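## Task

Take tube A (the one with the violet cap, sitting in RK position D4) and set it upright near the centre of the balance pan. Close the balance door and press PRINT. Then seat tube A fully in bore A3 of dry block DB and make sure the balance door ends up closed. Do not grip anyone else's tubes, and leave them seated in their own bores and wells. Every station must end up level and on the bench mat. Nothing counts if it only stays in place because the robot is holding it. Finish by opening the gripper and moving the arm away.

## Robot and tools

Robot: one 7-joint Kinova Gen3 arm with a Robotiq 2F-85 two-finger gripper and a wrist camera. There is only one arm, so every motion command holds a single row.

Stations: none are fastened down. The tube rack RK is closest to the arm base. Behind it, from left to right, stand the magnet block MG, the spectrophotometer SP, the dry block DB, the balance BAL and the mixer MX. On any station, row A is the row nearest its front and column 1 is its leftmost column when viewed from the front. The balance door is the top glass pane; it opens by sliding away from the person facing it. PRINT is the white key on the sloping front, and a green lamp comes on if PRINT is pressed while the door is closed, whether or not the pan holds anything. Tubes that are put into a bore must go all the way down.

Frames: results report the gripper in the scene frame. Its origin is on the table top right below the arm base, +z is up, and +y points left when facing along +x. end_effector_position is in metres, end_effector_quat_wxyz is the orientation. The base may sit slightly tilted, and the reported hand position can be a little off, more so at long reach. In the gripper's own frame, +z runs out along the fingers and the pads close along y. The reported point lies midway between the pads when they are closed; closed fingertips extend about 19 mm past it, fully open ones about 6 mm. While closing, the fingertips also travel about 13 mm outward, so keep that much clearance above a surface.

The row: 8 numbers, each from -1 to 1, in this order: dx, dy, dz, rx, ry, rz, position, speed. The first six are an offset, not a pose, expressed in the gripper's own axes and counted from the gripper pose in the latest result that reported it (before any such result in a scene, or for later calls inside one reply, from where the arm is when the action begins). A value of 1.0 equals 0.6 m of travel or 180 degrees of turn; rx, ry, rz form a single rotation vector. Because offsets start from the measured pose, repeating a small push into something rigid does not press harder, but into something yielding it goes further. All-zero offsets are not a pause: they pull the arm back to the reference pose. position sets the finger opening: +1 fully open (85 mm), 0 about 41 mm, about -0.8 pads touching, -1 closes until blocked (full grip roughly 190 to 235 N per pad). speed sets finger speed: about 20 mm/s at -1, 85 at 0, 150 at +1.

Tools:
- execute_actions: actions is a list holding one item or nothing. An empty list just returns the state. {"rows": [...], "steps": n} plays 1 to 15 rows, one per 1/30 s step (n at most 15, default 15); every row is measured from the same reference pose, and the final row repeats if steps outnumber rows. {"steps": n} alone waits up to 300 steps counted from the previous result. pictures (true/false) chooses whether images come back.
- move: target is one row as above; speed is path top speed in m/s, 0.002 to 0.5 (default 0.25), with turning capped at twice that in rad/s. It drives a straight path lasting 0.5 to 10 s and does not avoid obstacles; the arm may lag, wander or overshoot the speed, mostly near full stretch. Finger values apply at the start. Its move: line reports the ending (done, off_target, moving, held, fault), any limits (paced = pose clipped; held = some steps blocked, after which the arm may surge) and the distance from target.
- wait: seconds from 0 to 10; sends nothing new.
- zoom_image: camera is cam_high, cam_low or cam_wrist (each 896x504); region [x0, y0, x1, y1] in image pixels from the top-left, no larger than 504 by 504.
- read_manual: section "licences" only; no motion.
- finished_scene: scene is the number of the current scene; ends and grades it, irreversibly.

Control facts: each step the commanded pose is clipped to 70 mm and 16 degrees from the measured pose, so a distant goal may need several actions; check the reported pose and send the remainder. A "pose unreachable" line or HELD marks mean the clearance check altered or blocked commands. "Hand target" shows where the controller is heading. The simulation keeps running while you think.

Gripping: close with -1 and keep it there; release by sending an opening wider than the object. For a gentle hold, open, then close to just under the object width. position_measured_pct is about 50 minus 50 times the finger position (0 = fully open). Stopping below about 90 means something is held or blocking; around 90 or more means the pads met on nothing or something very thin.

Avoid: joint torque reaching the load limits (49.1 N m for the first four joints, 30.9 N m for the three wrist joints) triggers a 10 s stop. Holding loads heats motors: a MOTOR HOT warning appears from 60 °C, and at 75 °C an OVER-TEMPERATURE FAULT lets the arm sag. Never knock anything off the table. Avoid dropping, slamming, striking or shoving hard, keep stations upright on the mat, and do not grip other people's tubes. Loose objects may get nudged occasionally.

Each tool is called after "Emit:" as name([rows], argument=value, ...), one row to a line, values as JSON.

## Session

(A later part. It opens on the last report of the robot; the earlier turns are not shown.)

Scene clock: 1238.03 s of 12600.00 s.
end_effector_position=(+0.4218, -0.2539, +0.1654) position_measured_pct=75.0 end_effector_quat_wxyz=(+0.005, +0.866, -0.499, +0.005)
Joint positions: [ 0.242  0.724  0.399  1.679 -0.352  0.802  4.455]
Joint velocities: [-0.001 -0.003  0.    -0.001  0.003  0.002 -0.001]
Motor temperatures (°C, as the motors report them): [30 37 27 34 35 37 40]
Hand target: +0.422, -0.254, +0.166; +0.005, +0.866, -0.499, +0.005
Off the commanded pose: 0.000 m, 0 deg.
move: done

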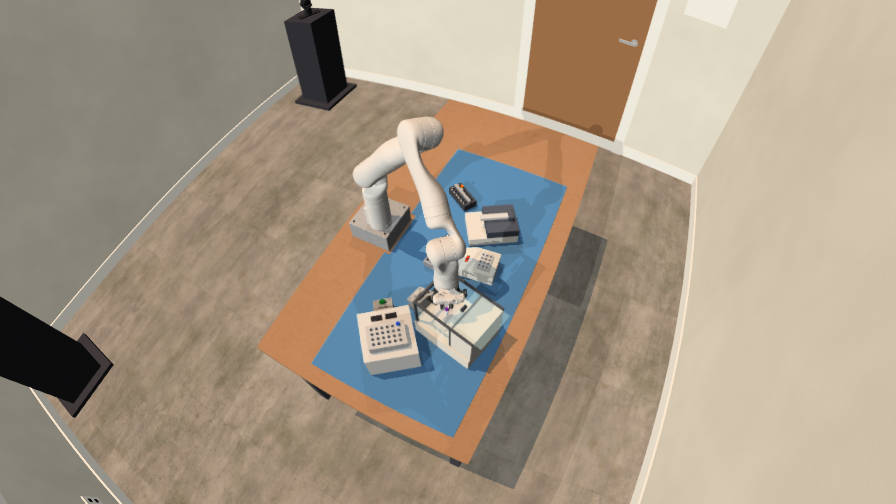

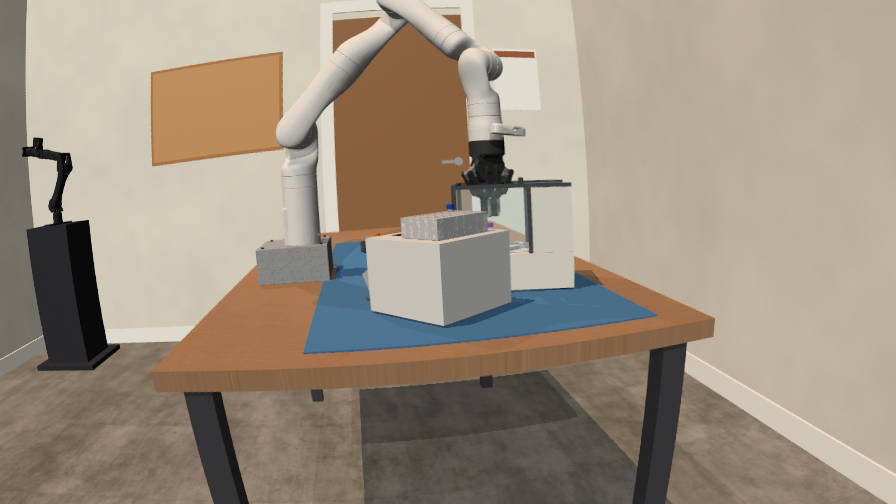

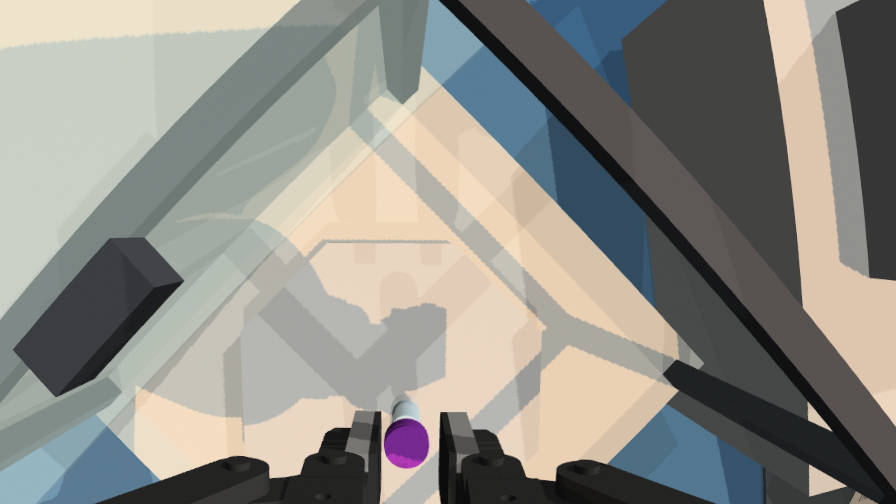

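Emit:
move(target=[0, 0, -0.15, 0, 0, 0, -0.5, -0.7], speed=0.06)

Emit:
move(target=[0.086, -0.06, 0, 0, 0, 0.25, -0.5, -0.7], speed=0.06)

Scene clock: 1251.30 s of 12600.00 s.
end_effector_position=(+0.4212, -0.2526, +0.2551) position_measured_pct=75.0 end_effector_quat_wxyz=(+0.005, +0.866, -0.499, +0.005)
Joint positions: [ 0.201  0.591  0.46   1.584 -0.282  1.025  4.397]
Joint velocities: [-0.001 -0.003  0.002 -0.004  0.001  0.004 -0.001]
Motor temperatures (°C, as the motors report them): [30 37 27 34 35 37 40]
Hand target: +0.421, -0.253, +0.255; +0.005, +0.866, -0.499, +0.005
Off the commanded pose: 0.000 m, 0 deg.
move: done

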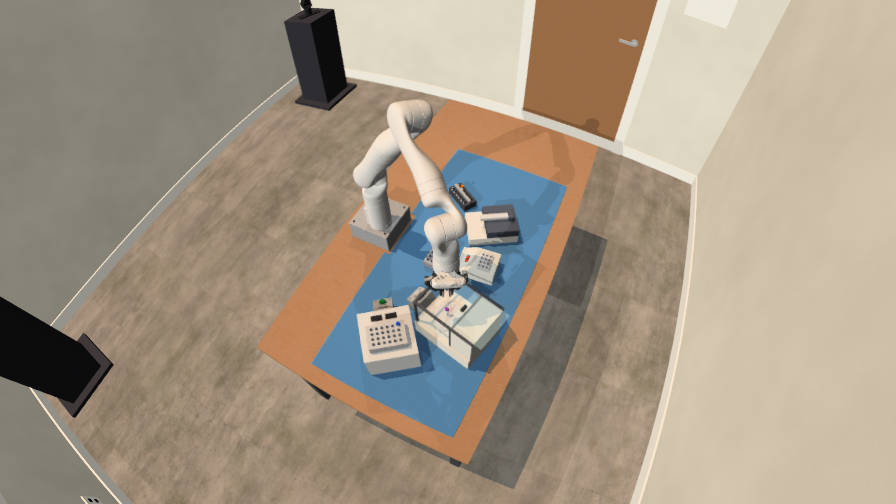

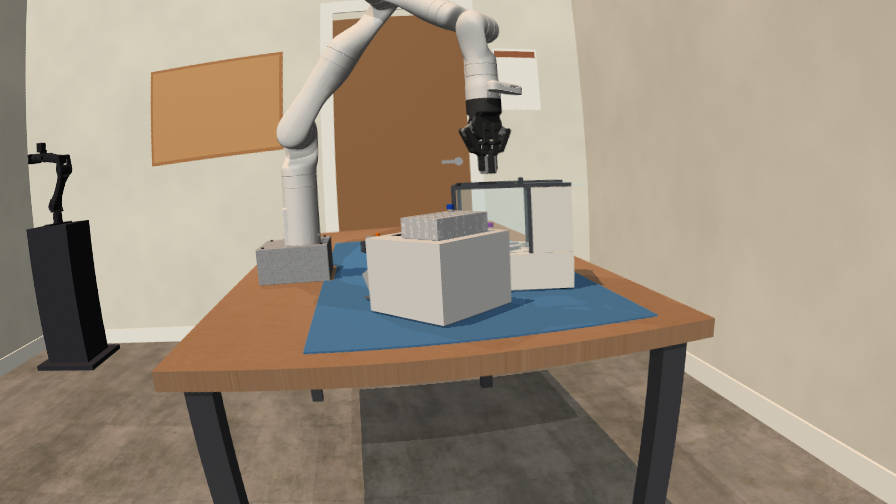

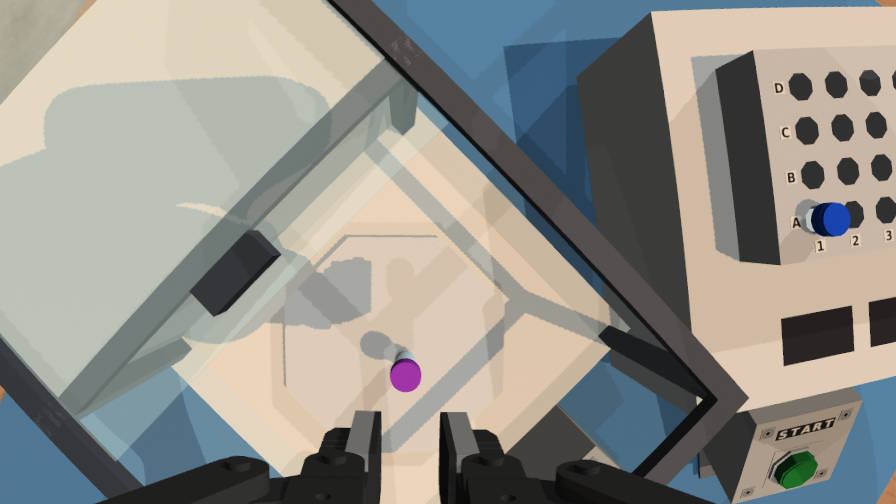

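Scene clock: 1258.13 s of 12600.00 s.
end_effector_position=(+0.4784, -0.2790, +0.2560) position_measured_pct=75.0 end_effector_quat_wxyz=(-0.002, -0.609, +0.793, -0.007)
Joint positions: [ 0.147  0.763  0.645  1.339 -0.456  1.18   3.699]
Joint velocities: [-0.     0.003  0.002 -0.002 -0.001  0.001 -0.006]
Motor temperatures (°C, as the motors report them): [30 37 27 34 35 37 40]
Hand target: +0.478, -0.279, +0.256; -0.002, -0.609, +0.793, -0.007
Off the commanded pose: 0.000 m, 0 deg.
move: done

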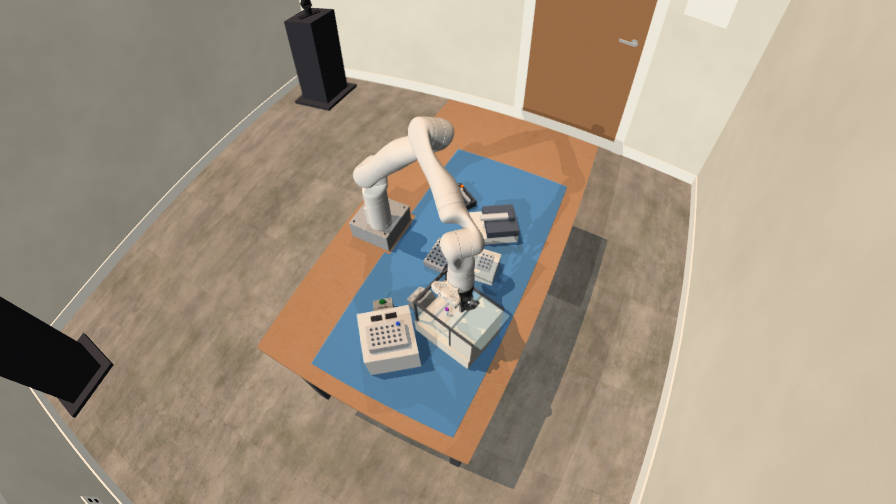

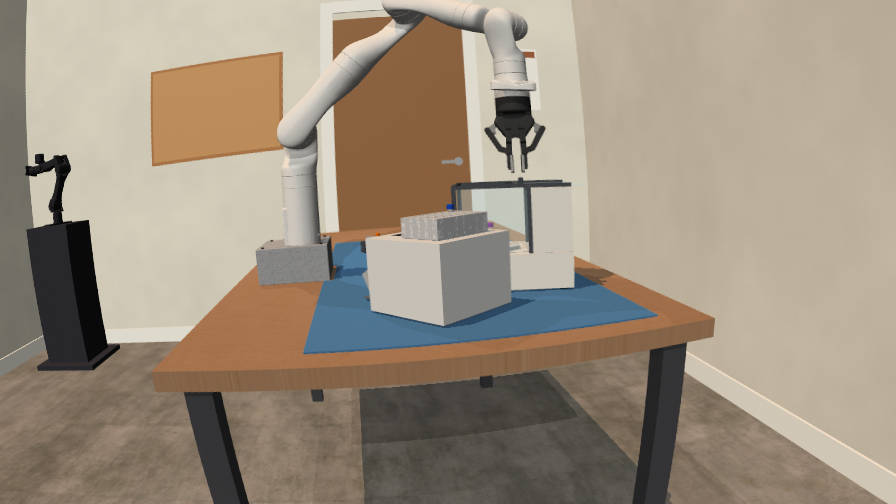

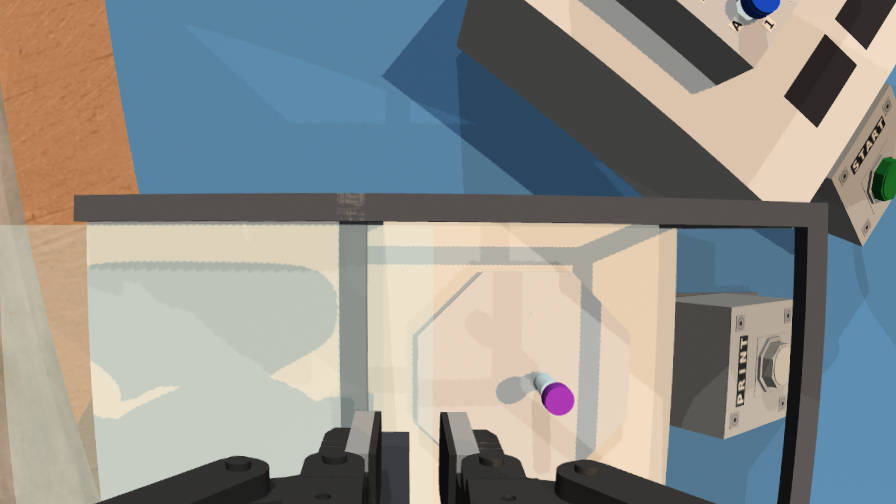

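Emit:
move(target=[-0.022, -0.006, 0.015, 0, 0, 0, -0.3, 0], speed=0.04)

Emit:
zoom_image(camera="cam_low", region=[440, 100, 620, 220])

Emit:
zoom_image(camera="cam_high", region=[390, 240, 530, 380])

Scene clock: 1268.33 s of 12600.00 s.
end_effector_position=(+0.4852, -0.2674, +0.2469) position_measured_pct=65.1 end_effector_quat_wxyz=(-0.002, -0.609, +0.793, -0.007)
Joint positions: [ 0.123  0.774  0.641  1.351 -0.463  1.159  3.68 ]
Joint velocities: [-0.003  0.001  0.     0.001  0.001 -0.003 -0.001]
Motor temperatures (°C, as the motors report them): [30 37 27 34 35 37 40]
Hand target: +0.485, -0.267, +0.247; -0.002, -0.609, +0.793, -0.007
Off the commanded pose: 0.000 m, 0 deg.
move: done

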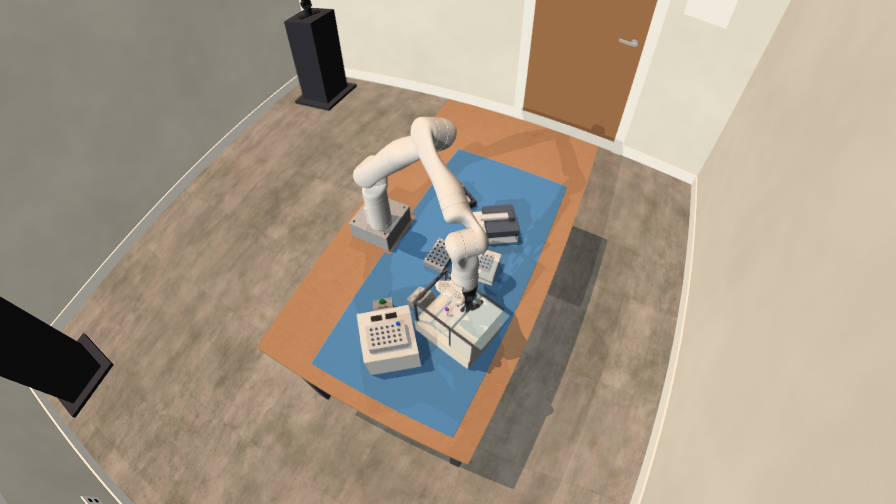

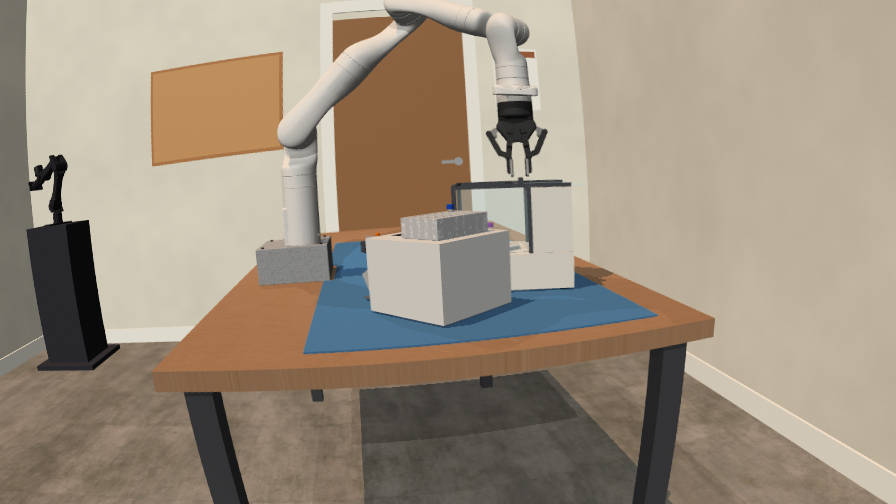

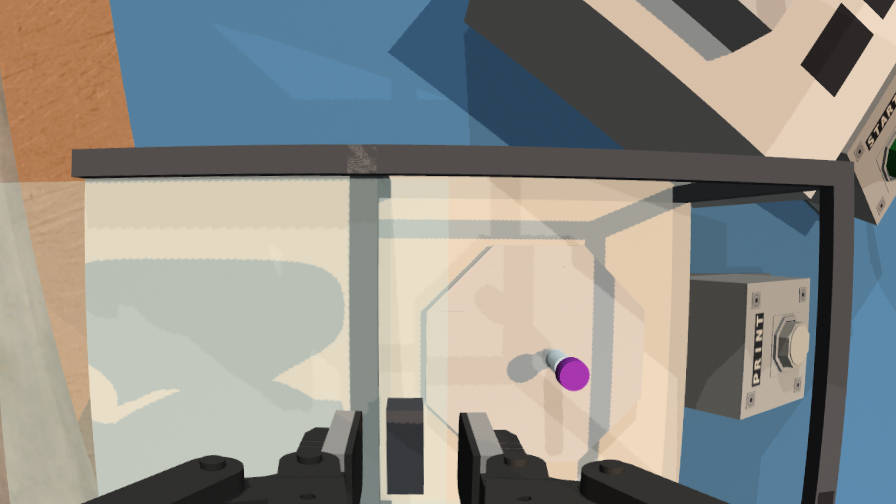

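Region (440, 100, 620, 220) of cam_low's 896x504 image, scaled by 2.800, with more detail than that image has.

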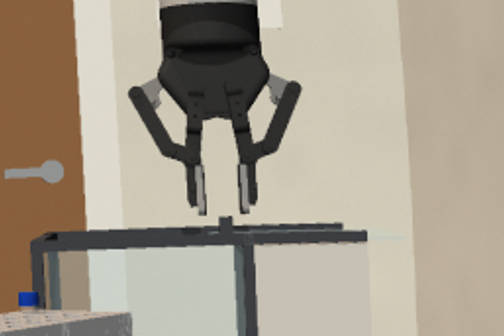

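Region (390, 240, 530, 380) of cam_high's 896x504 image, scaled by 3.600, with more detail than that image has.

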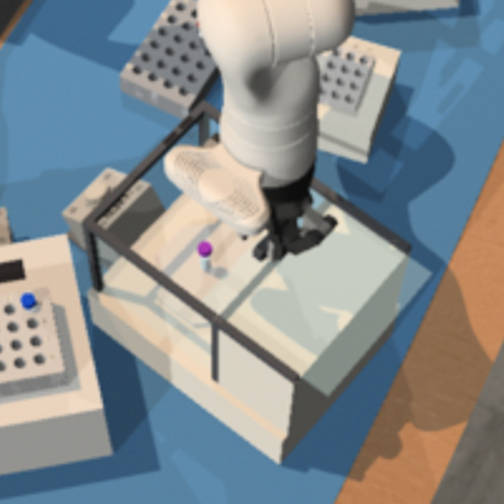

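Emit:
move(target=[0, 0, 0.018, 0, 0, 0, -0.55, 0], speed=0.02)

Emit:
move(target=[0, 0.155, 0, 0, 0, 0, -0.55, 0], speed=0.045)

Emit:
zoom_image(camera="cam_high", region=[390, 240, 530, 380])

Scene clock: 1276.27 s of 12600.00 s.
end_effector_position=(+0.4855, -0.2676, +0.2364) position_measured_pct=77.8 end_effector_quat_wxyz=(-0.002, -0.609, +0.793, -0.007)
Joint positions: [ 0.125  0.786  0.634  1.365 -0.471  1.134  3.687]
Joint velocities: [ 0.     0.002 -0.003  0.002  0.    -0.004 -0.   ]
Motor temperatures (°C, as the motors report them): [30 37 27 34 35 37 40]
Hand target: +0.485, -0.268, +0.236; -0.002, -0.609, +0.793, -0.007
Off the commanded pose: 0.000 m, 0 deg.
move: done

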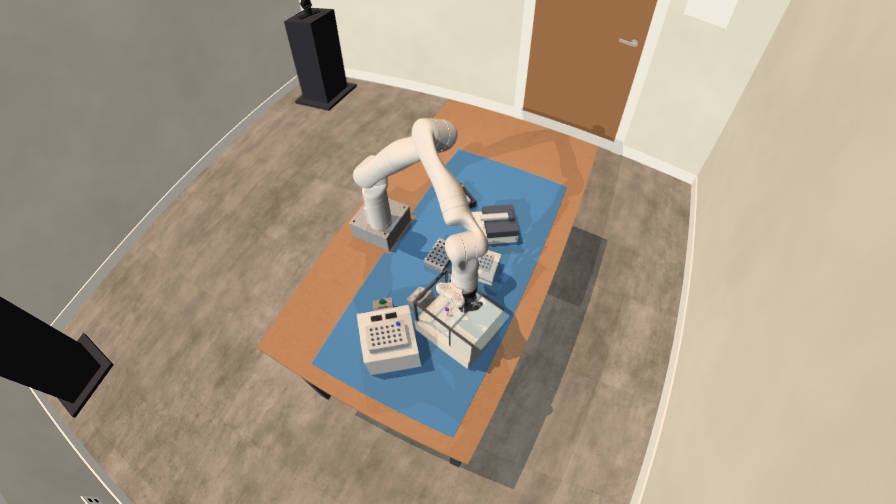

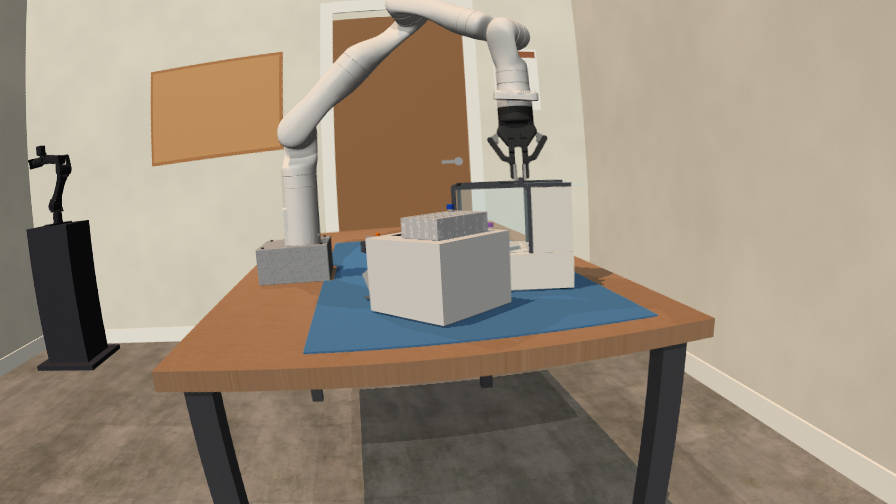

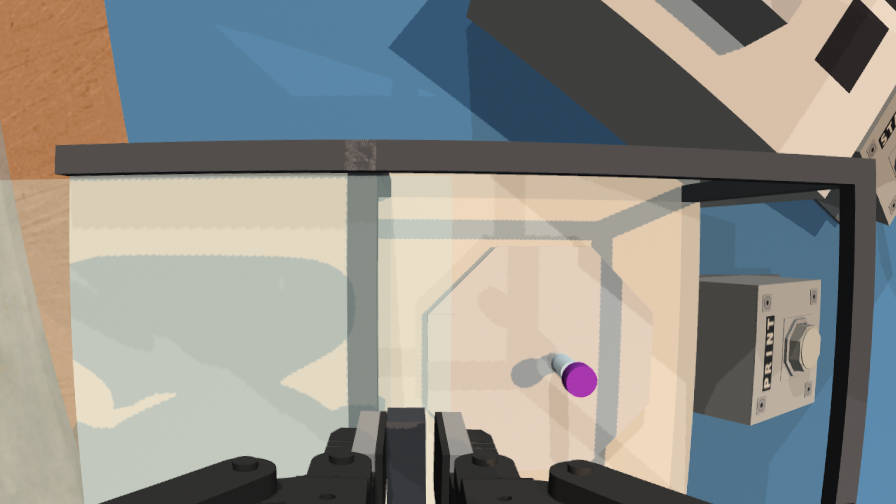

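Scene clock: 1278.67 s of 12600.00 s.
end_effector_position=(+0.3963, -0.2448, +0.2358) position_measured_pct=77.8 end_effector_quat_wxyz=(-0.002, -0.609, +0.793, -0.008)
Joint positions: [ 0.074  0.61   0.663  1.711 -0.434  0.959  3.772]
Joint velocities: [-0.001 -0.003 -0.001  0.003  0.001 -0.001  0.   ]
Motor temperatures (°C, as the motors report them): [30 37 27 34 34 37 40]
Hand target: +0.396, -0.244, +0.235; -0.002, -0.609, +0.793, -0.007
Off the commanded pose: 0.001 m, 0 deg.
move: done

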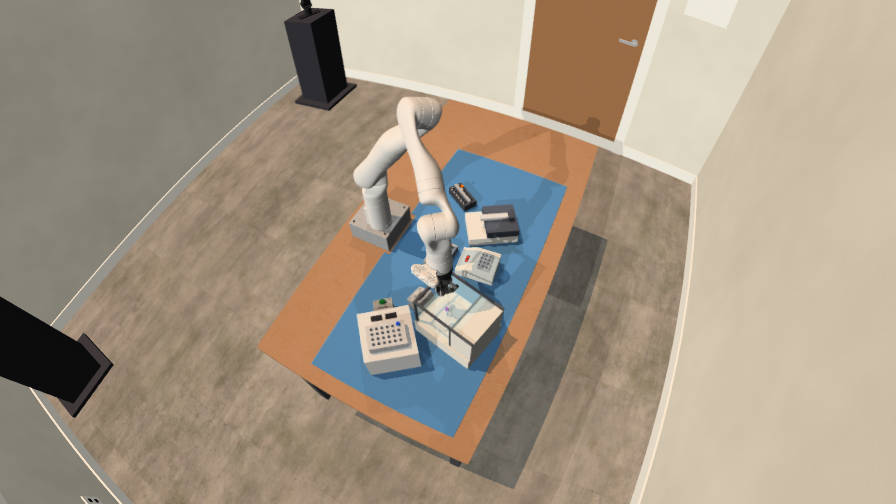

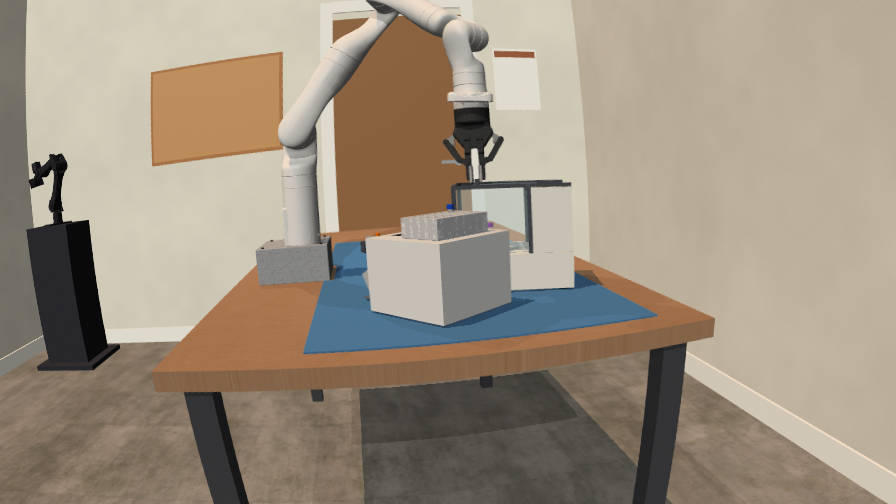

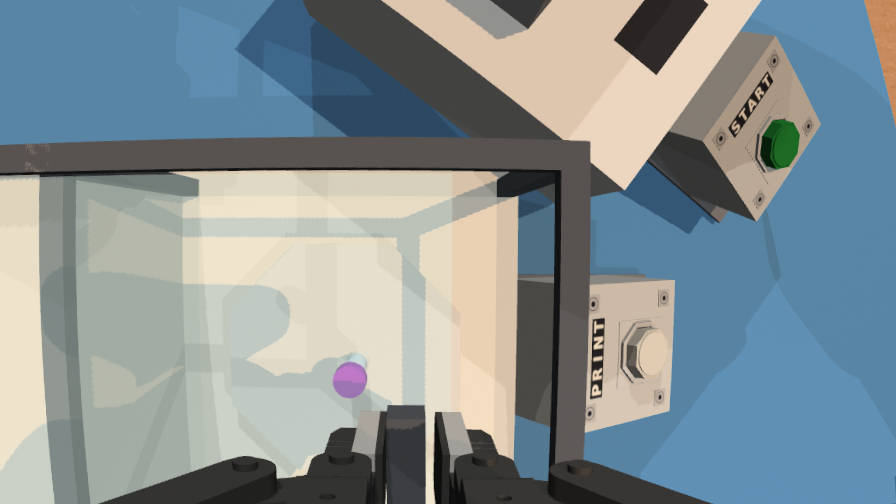

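Region (390, 240, 530, 380) of cam_high's 896x504 image, scaled by 3.600, with more detail than that image has.

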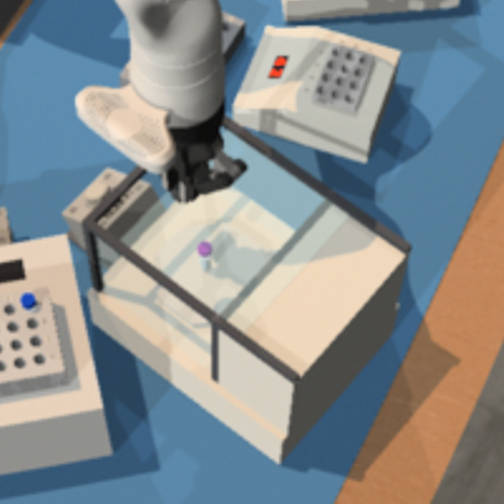

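Emit:
move(target=[0, 0.043, 0, 0, 0, 0, -0.55, 0], speed=0.02)

Scene clock: 1282.63 s of 12600.00 s.
end_effector_position=(+0.3723, -0.2388, +0.2358) position_measured_pct=77.8 end_effector_quat_wxyz=(-0.001, -0.609, +0.793, -0.010)
Joint positions: [ 0.063  0.563  0.672  1.796 -0.422  0.916  3.791]
Joint velocities: [-0.001 -0.003  0.001  0.004  0.002 -0.002  0.001]
Motor temperatures (°C, as the motors report them): [30 37 27 34 34 37 40]
Hand target: +0.371, -0.238, +0.235; -0.002, -0.609, +0.793, -0.008
Off the commanded pose: 0.001 m, 0 deg.
move: done

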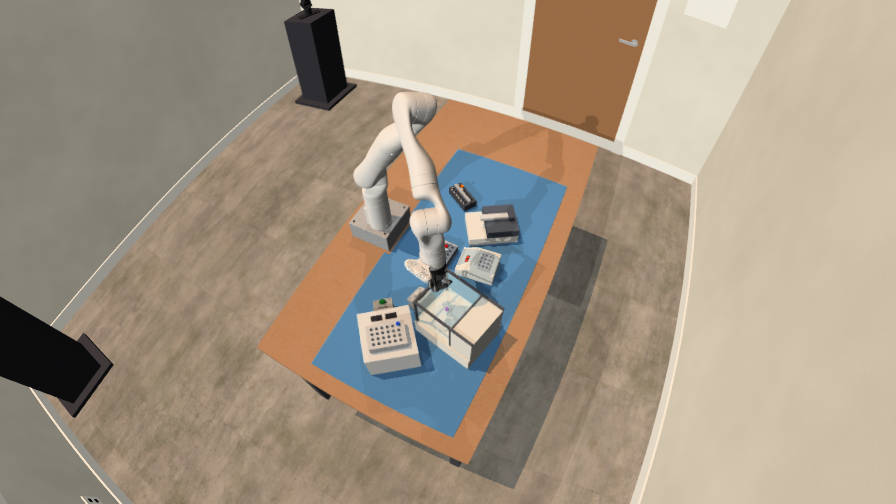

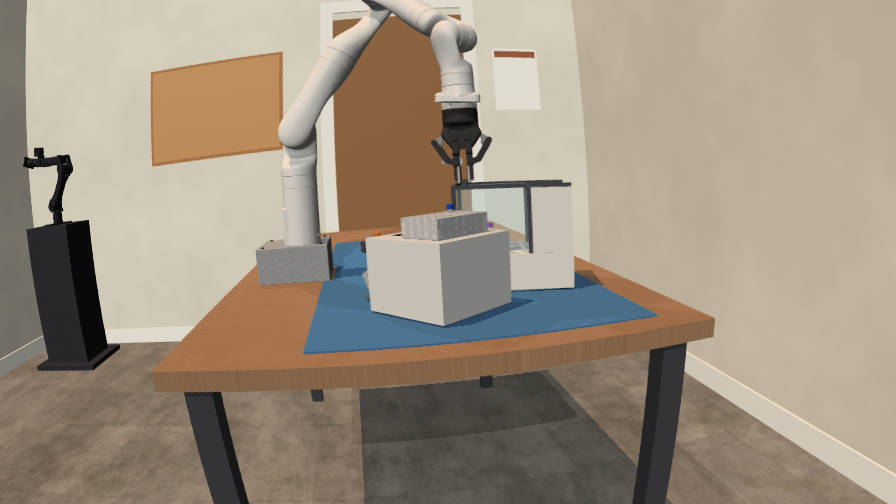

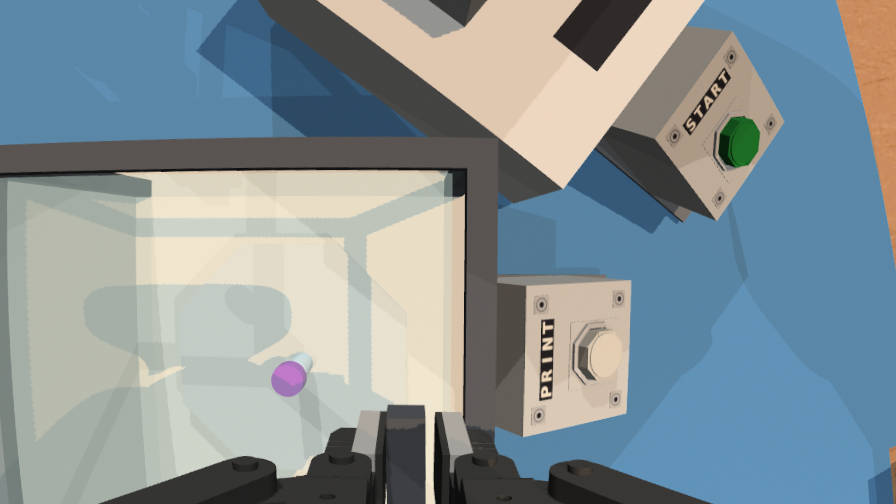

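Emit:
move(target=[0, -0.002, -0.05, 0, 0, 0, -0.45, 0], speed=0.03)

Emit:
move(target=[-0.01, 0.17, 0, 0, 0, 0.5, -1, 0], speed=0.08)

Scene clock: 1316.90 s of 12600.00 s.
end_effector_position=(+0.3731, -0.2386, +0.2656) position_measured_pct=72.6 end_effector_quat_wxyz=(-0.001, -0.609, +0.793, -0.010)
Joint positions: [ 0.04   0.521  0.702  1.751 -0.383  0.996  3.757]
Joint velocities: [-0.002 -0.002  0.002  0.    -0.     0.002 -0.001]
Motor temperatures (°C, as the motors report them): [30 37 27 34 34 37 40]
Hand target: +0.373, -0.239, +0.266; -0.001, -0.609, +0.793, -0.010
Off the commanded pose: 0.000 m, 0 deg.
move: done

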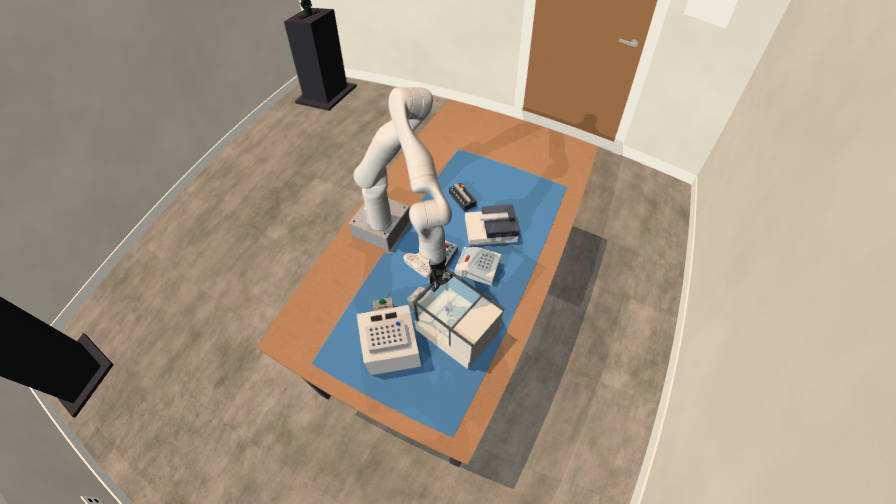

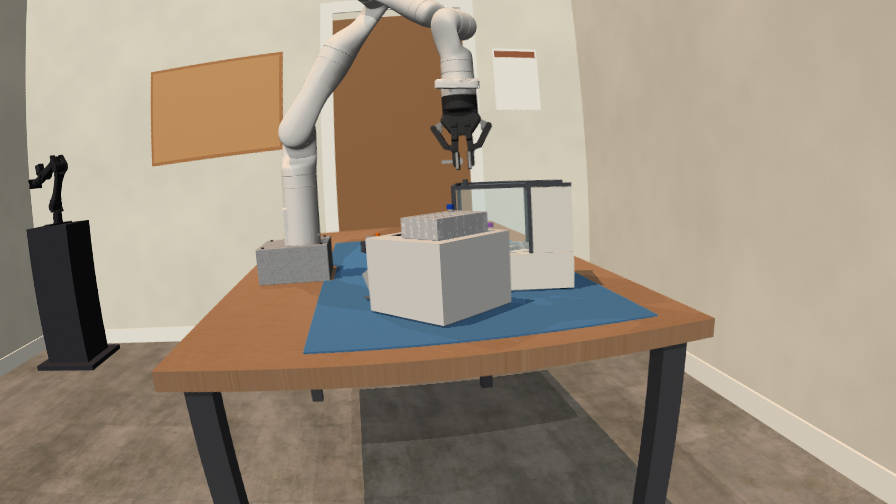

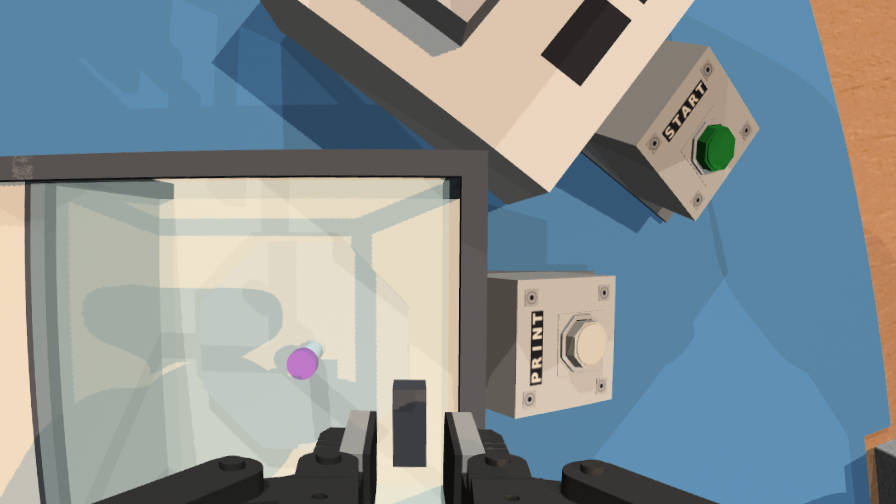

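Scene clock: 1327.00 s of 12600.00 s.
end_effector_position=(+0.2762, -0.2068, +0.2639) position_measured_pct=91.7 end_effector_quat_wxyz=(+0.006, +0.130, +0.991, -0.007)
Joint positions: [-0.313  0.506  1.251  2.066 -0.586  0.971  2.548]
Joint velocities: [-0.004  0.001  0.003 -0.001 -0.001 -0.001 -0.005]
Motor temperatures (°C, as the motors report them): [30 37 27 34 34 37 40]
Hand target: +0.276, -0.207, +0.264; +0.006, +0.130, +0.991, -0.007
Off the commanded pose: 0.000 m, 0 deg.
move: done

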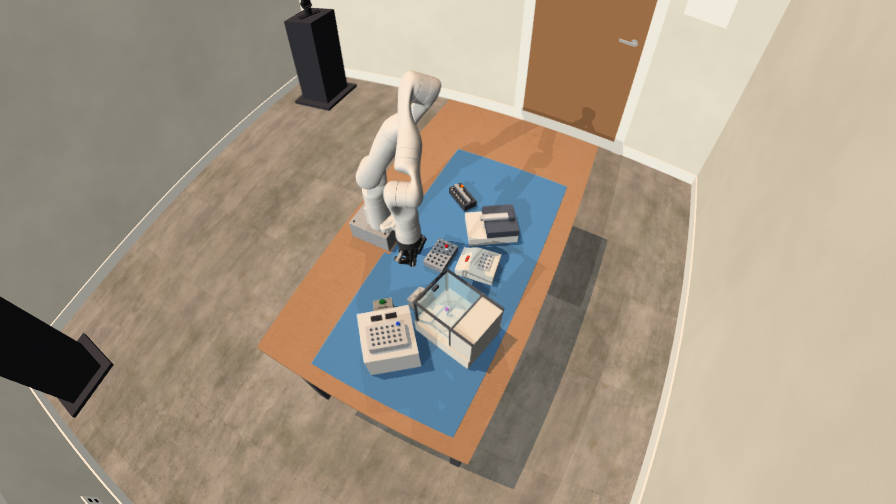

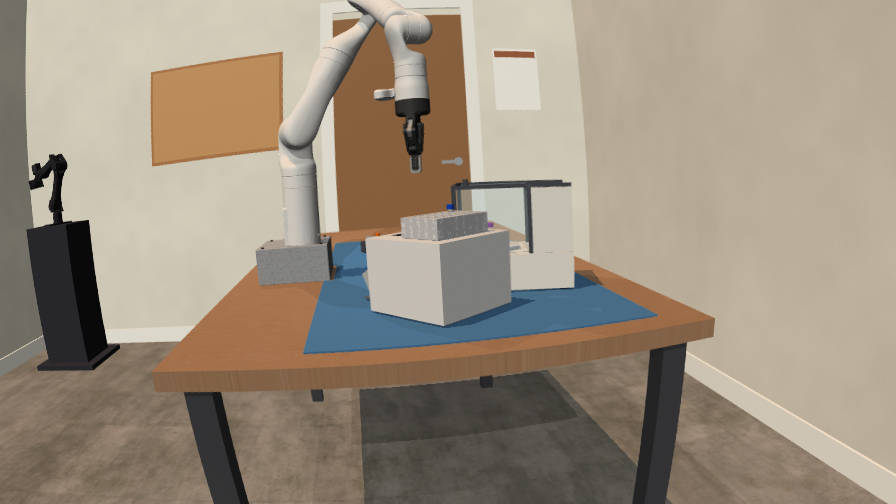

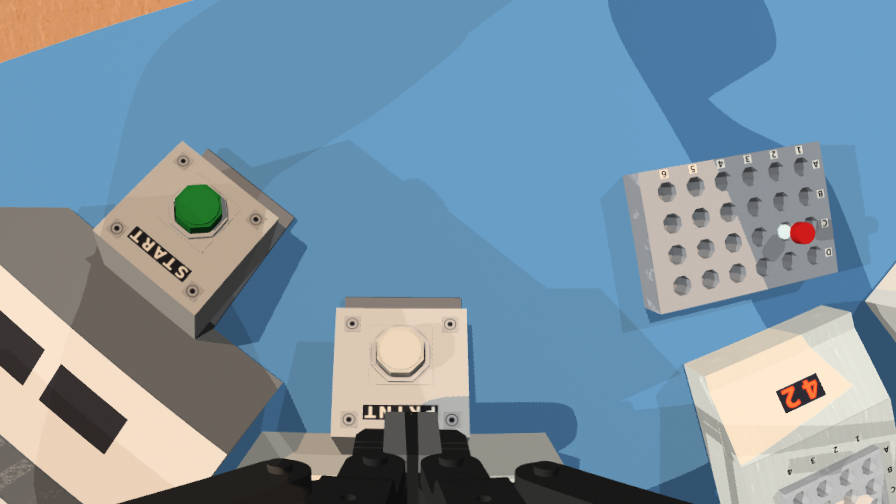

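Emit:
move(target=[-0.008, -0.01, 0.2, 0, 0, 0.5, -1, 0], speed=0.08)

Emit:
zoom_image(camera="cam_high", region=[350, 220, 490, 360])

Scene clock: 1354.87 s of 12600.00 s.
end_effector_position=(+0.2811, -0.2164, +0.1446) position_measured_pct=91.7 end_effector_quat_wxyz=(+0.011, +0.793, +0.609, -0.000)
Joint positions: [-0.182  0.966  1.262  2.188 -1.199  0.995  1.536]
Joint velocities: [ 0.001  0.003 -0.001 -0.001 -0.    -0.001 -0.005]
Motor temperatures (°C, as the motors report them): [30 36 27 34 34 37 40]
Hand target: +0.281, -0.216, +0.144; +0.011, +0.793, +0.609, -0.000
Off the commanded pose: 0.001 m, 0 deg.
move: done

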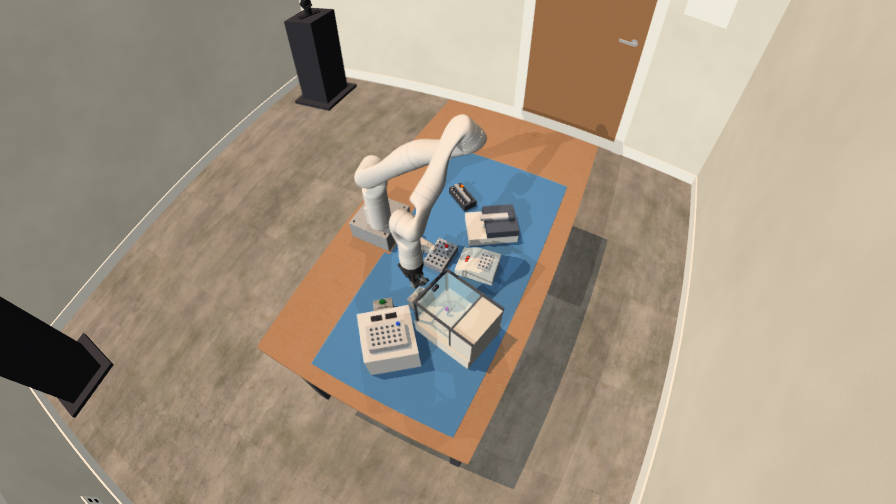

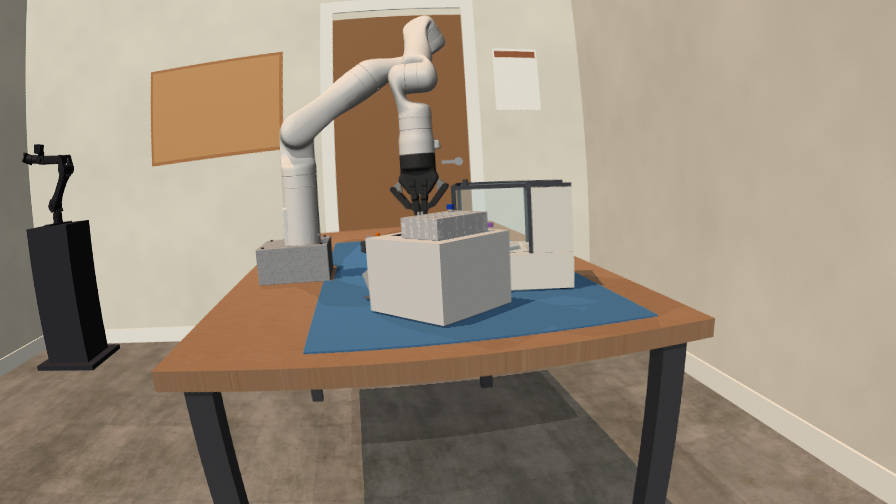

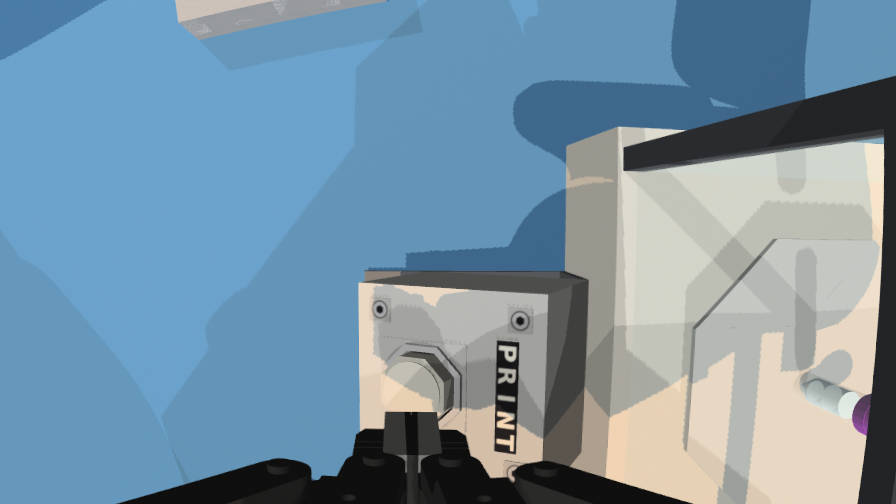

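Region (350, 220, 490, 360) of cam_high's 896x504 image, scaled by 3.600, with more detail than that image has.

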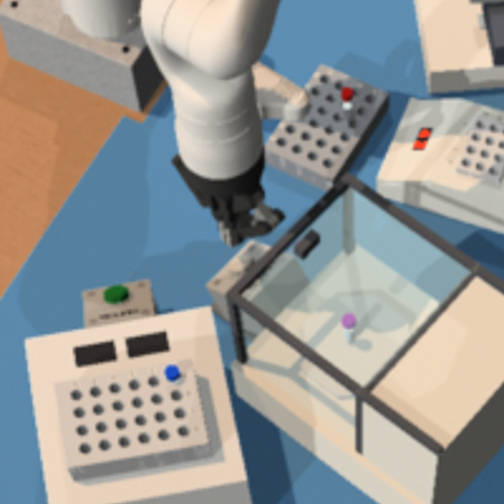

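Emit:
move(target=[0, -0.01, 0.07, -0.111, 0, 0, -1, 0], speed=0.04)

Emit:
zoom_image(camera="cam_high", region=[370, 240, 470, 340])

Scene clock: 1368.43 s of 12600.00 s.
end_effector_position=(+0.2764, -0.2160, +0.1031) position_measured_pct=91.7 end_effector_quat_wxyz=(+0.148, +0.779, +0.601, +0.105)
Joint positions: [ 0.053  1.024  1.067  2.53  -1.966  1.079  2.393]
Joint velocities: [ 0.012  0.01  -0.005  0.012 -0.018  0.016  0.022]
Motor temperatures (°C, as the motors report them): [30 36 27 34 34 37 40]
Hand target: +0.276, -0.216, +0.103; +0.148, +0.779, +0.600, +0.105
Off the commanded pose: 0.001 m, 0 deg.
move: done

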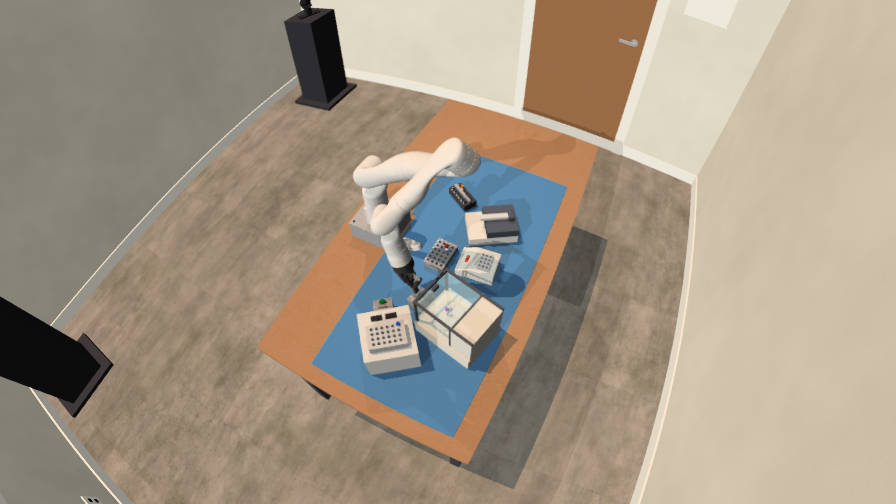

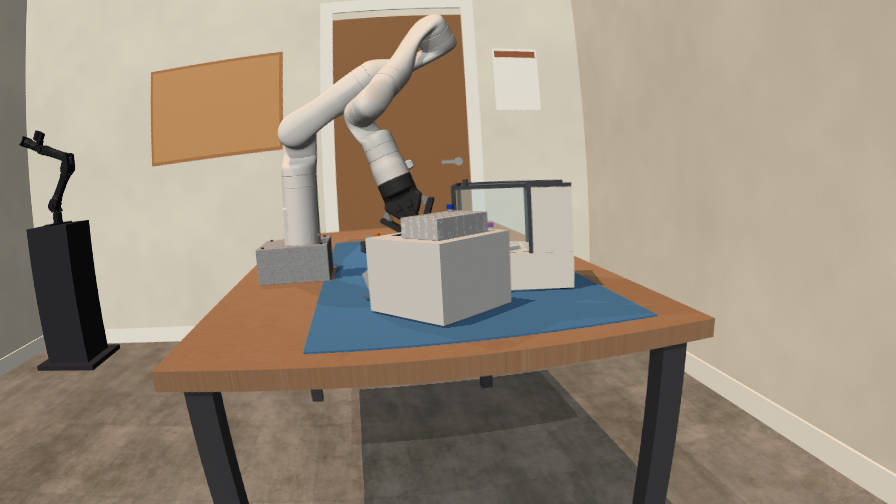

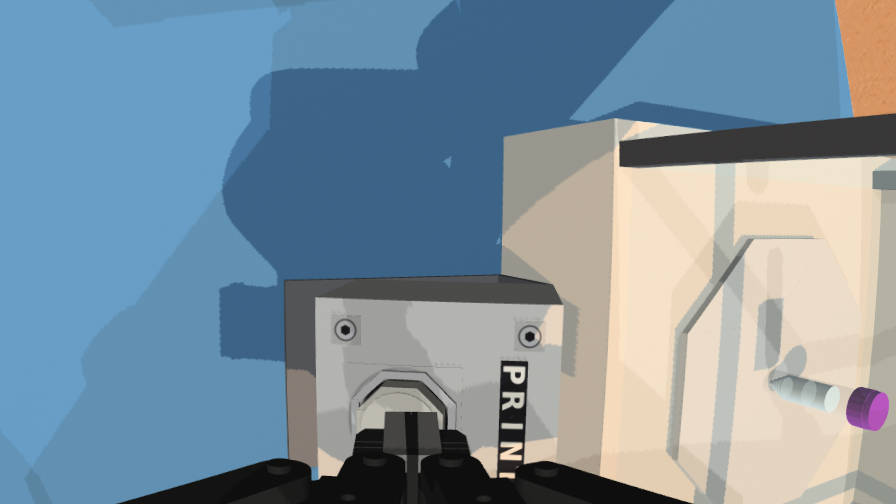

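Region (370, 240, 470, 340) of cam_high's 896x504 image, scaled by 5.040, with more detail than that image has.

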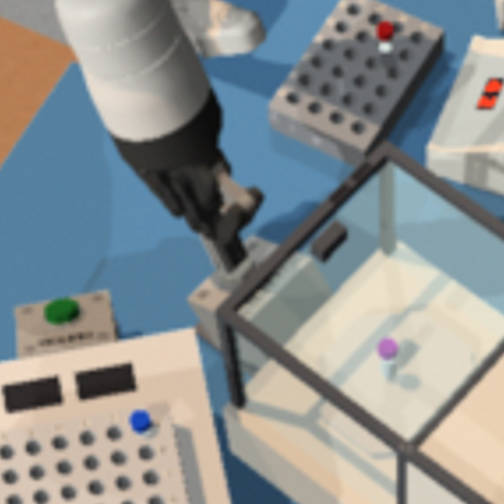

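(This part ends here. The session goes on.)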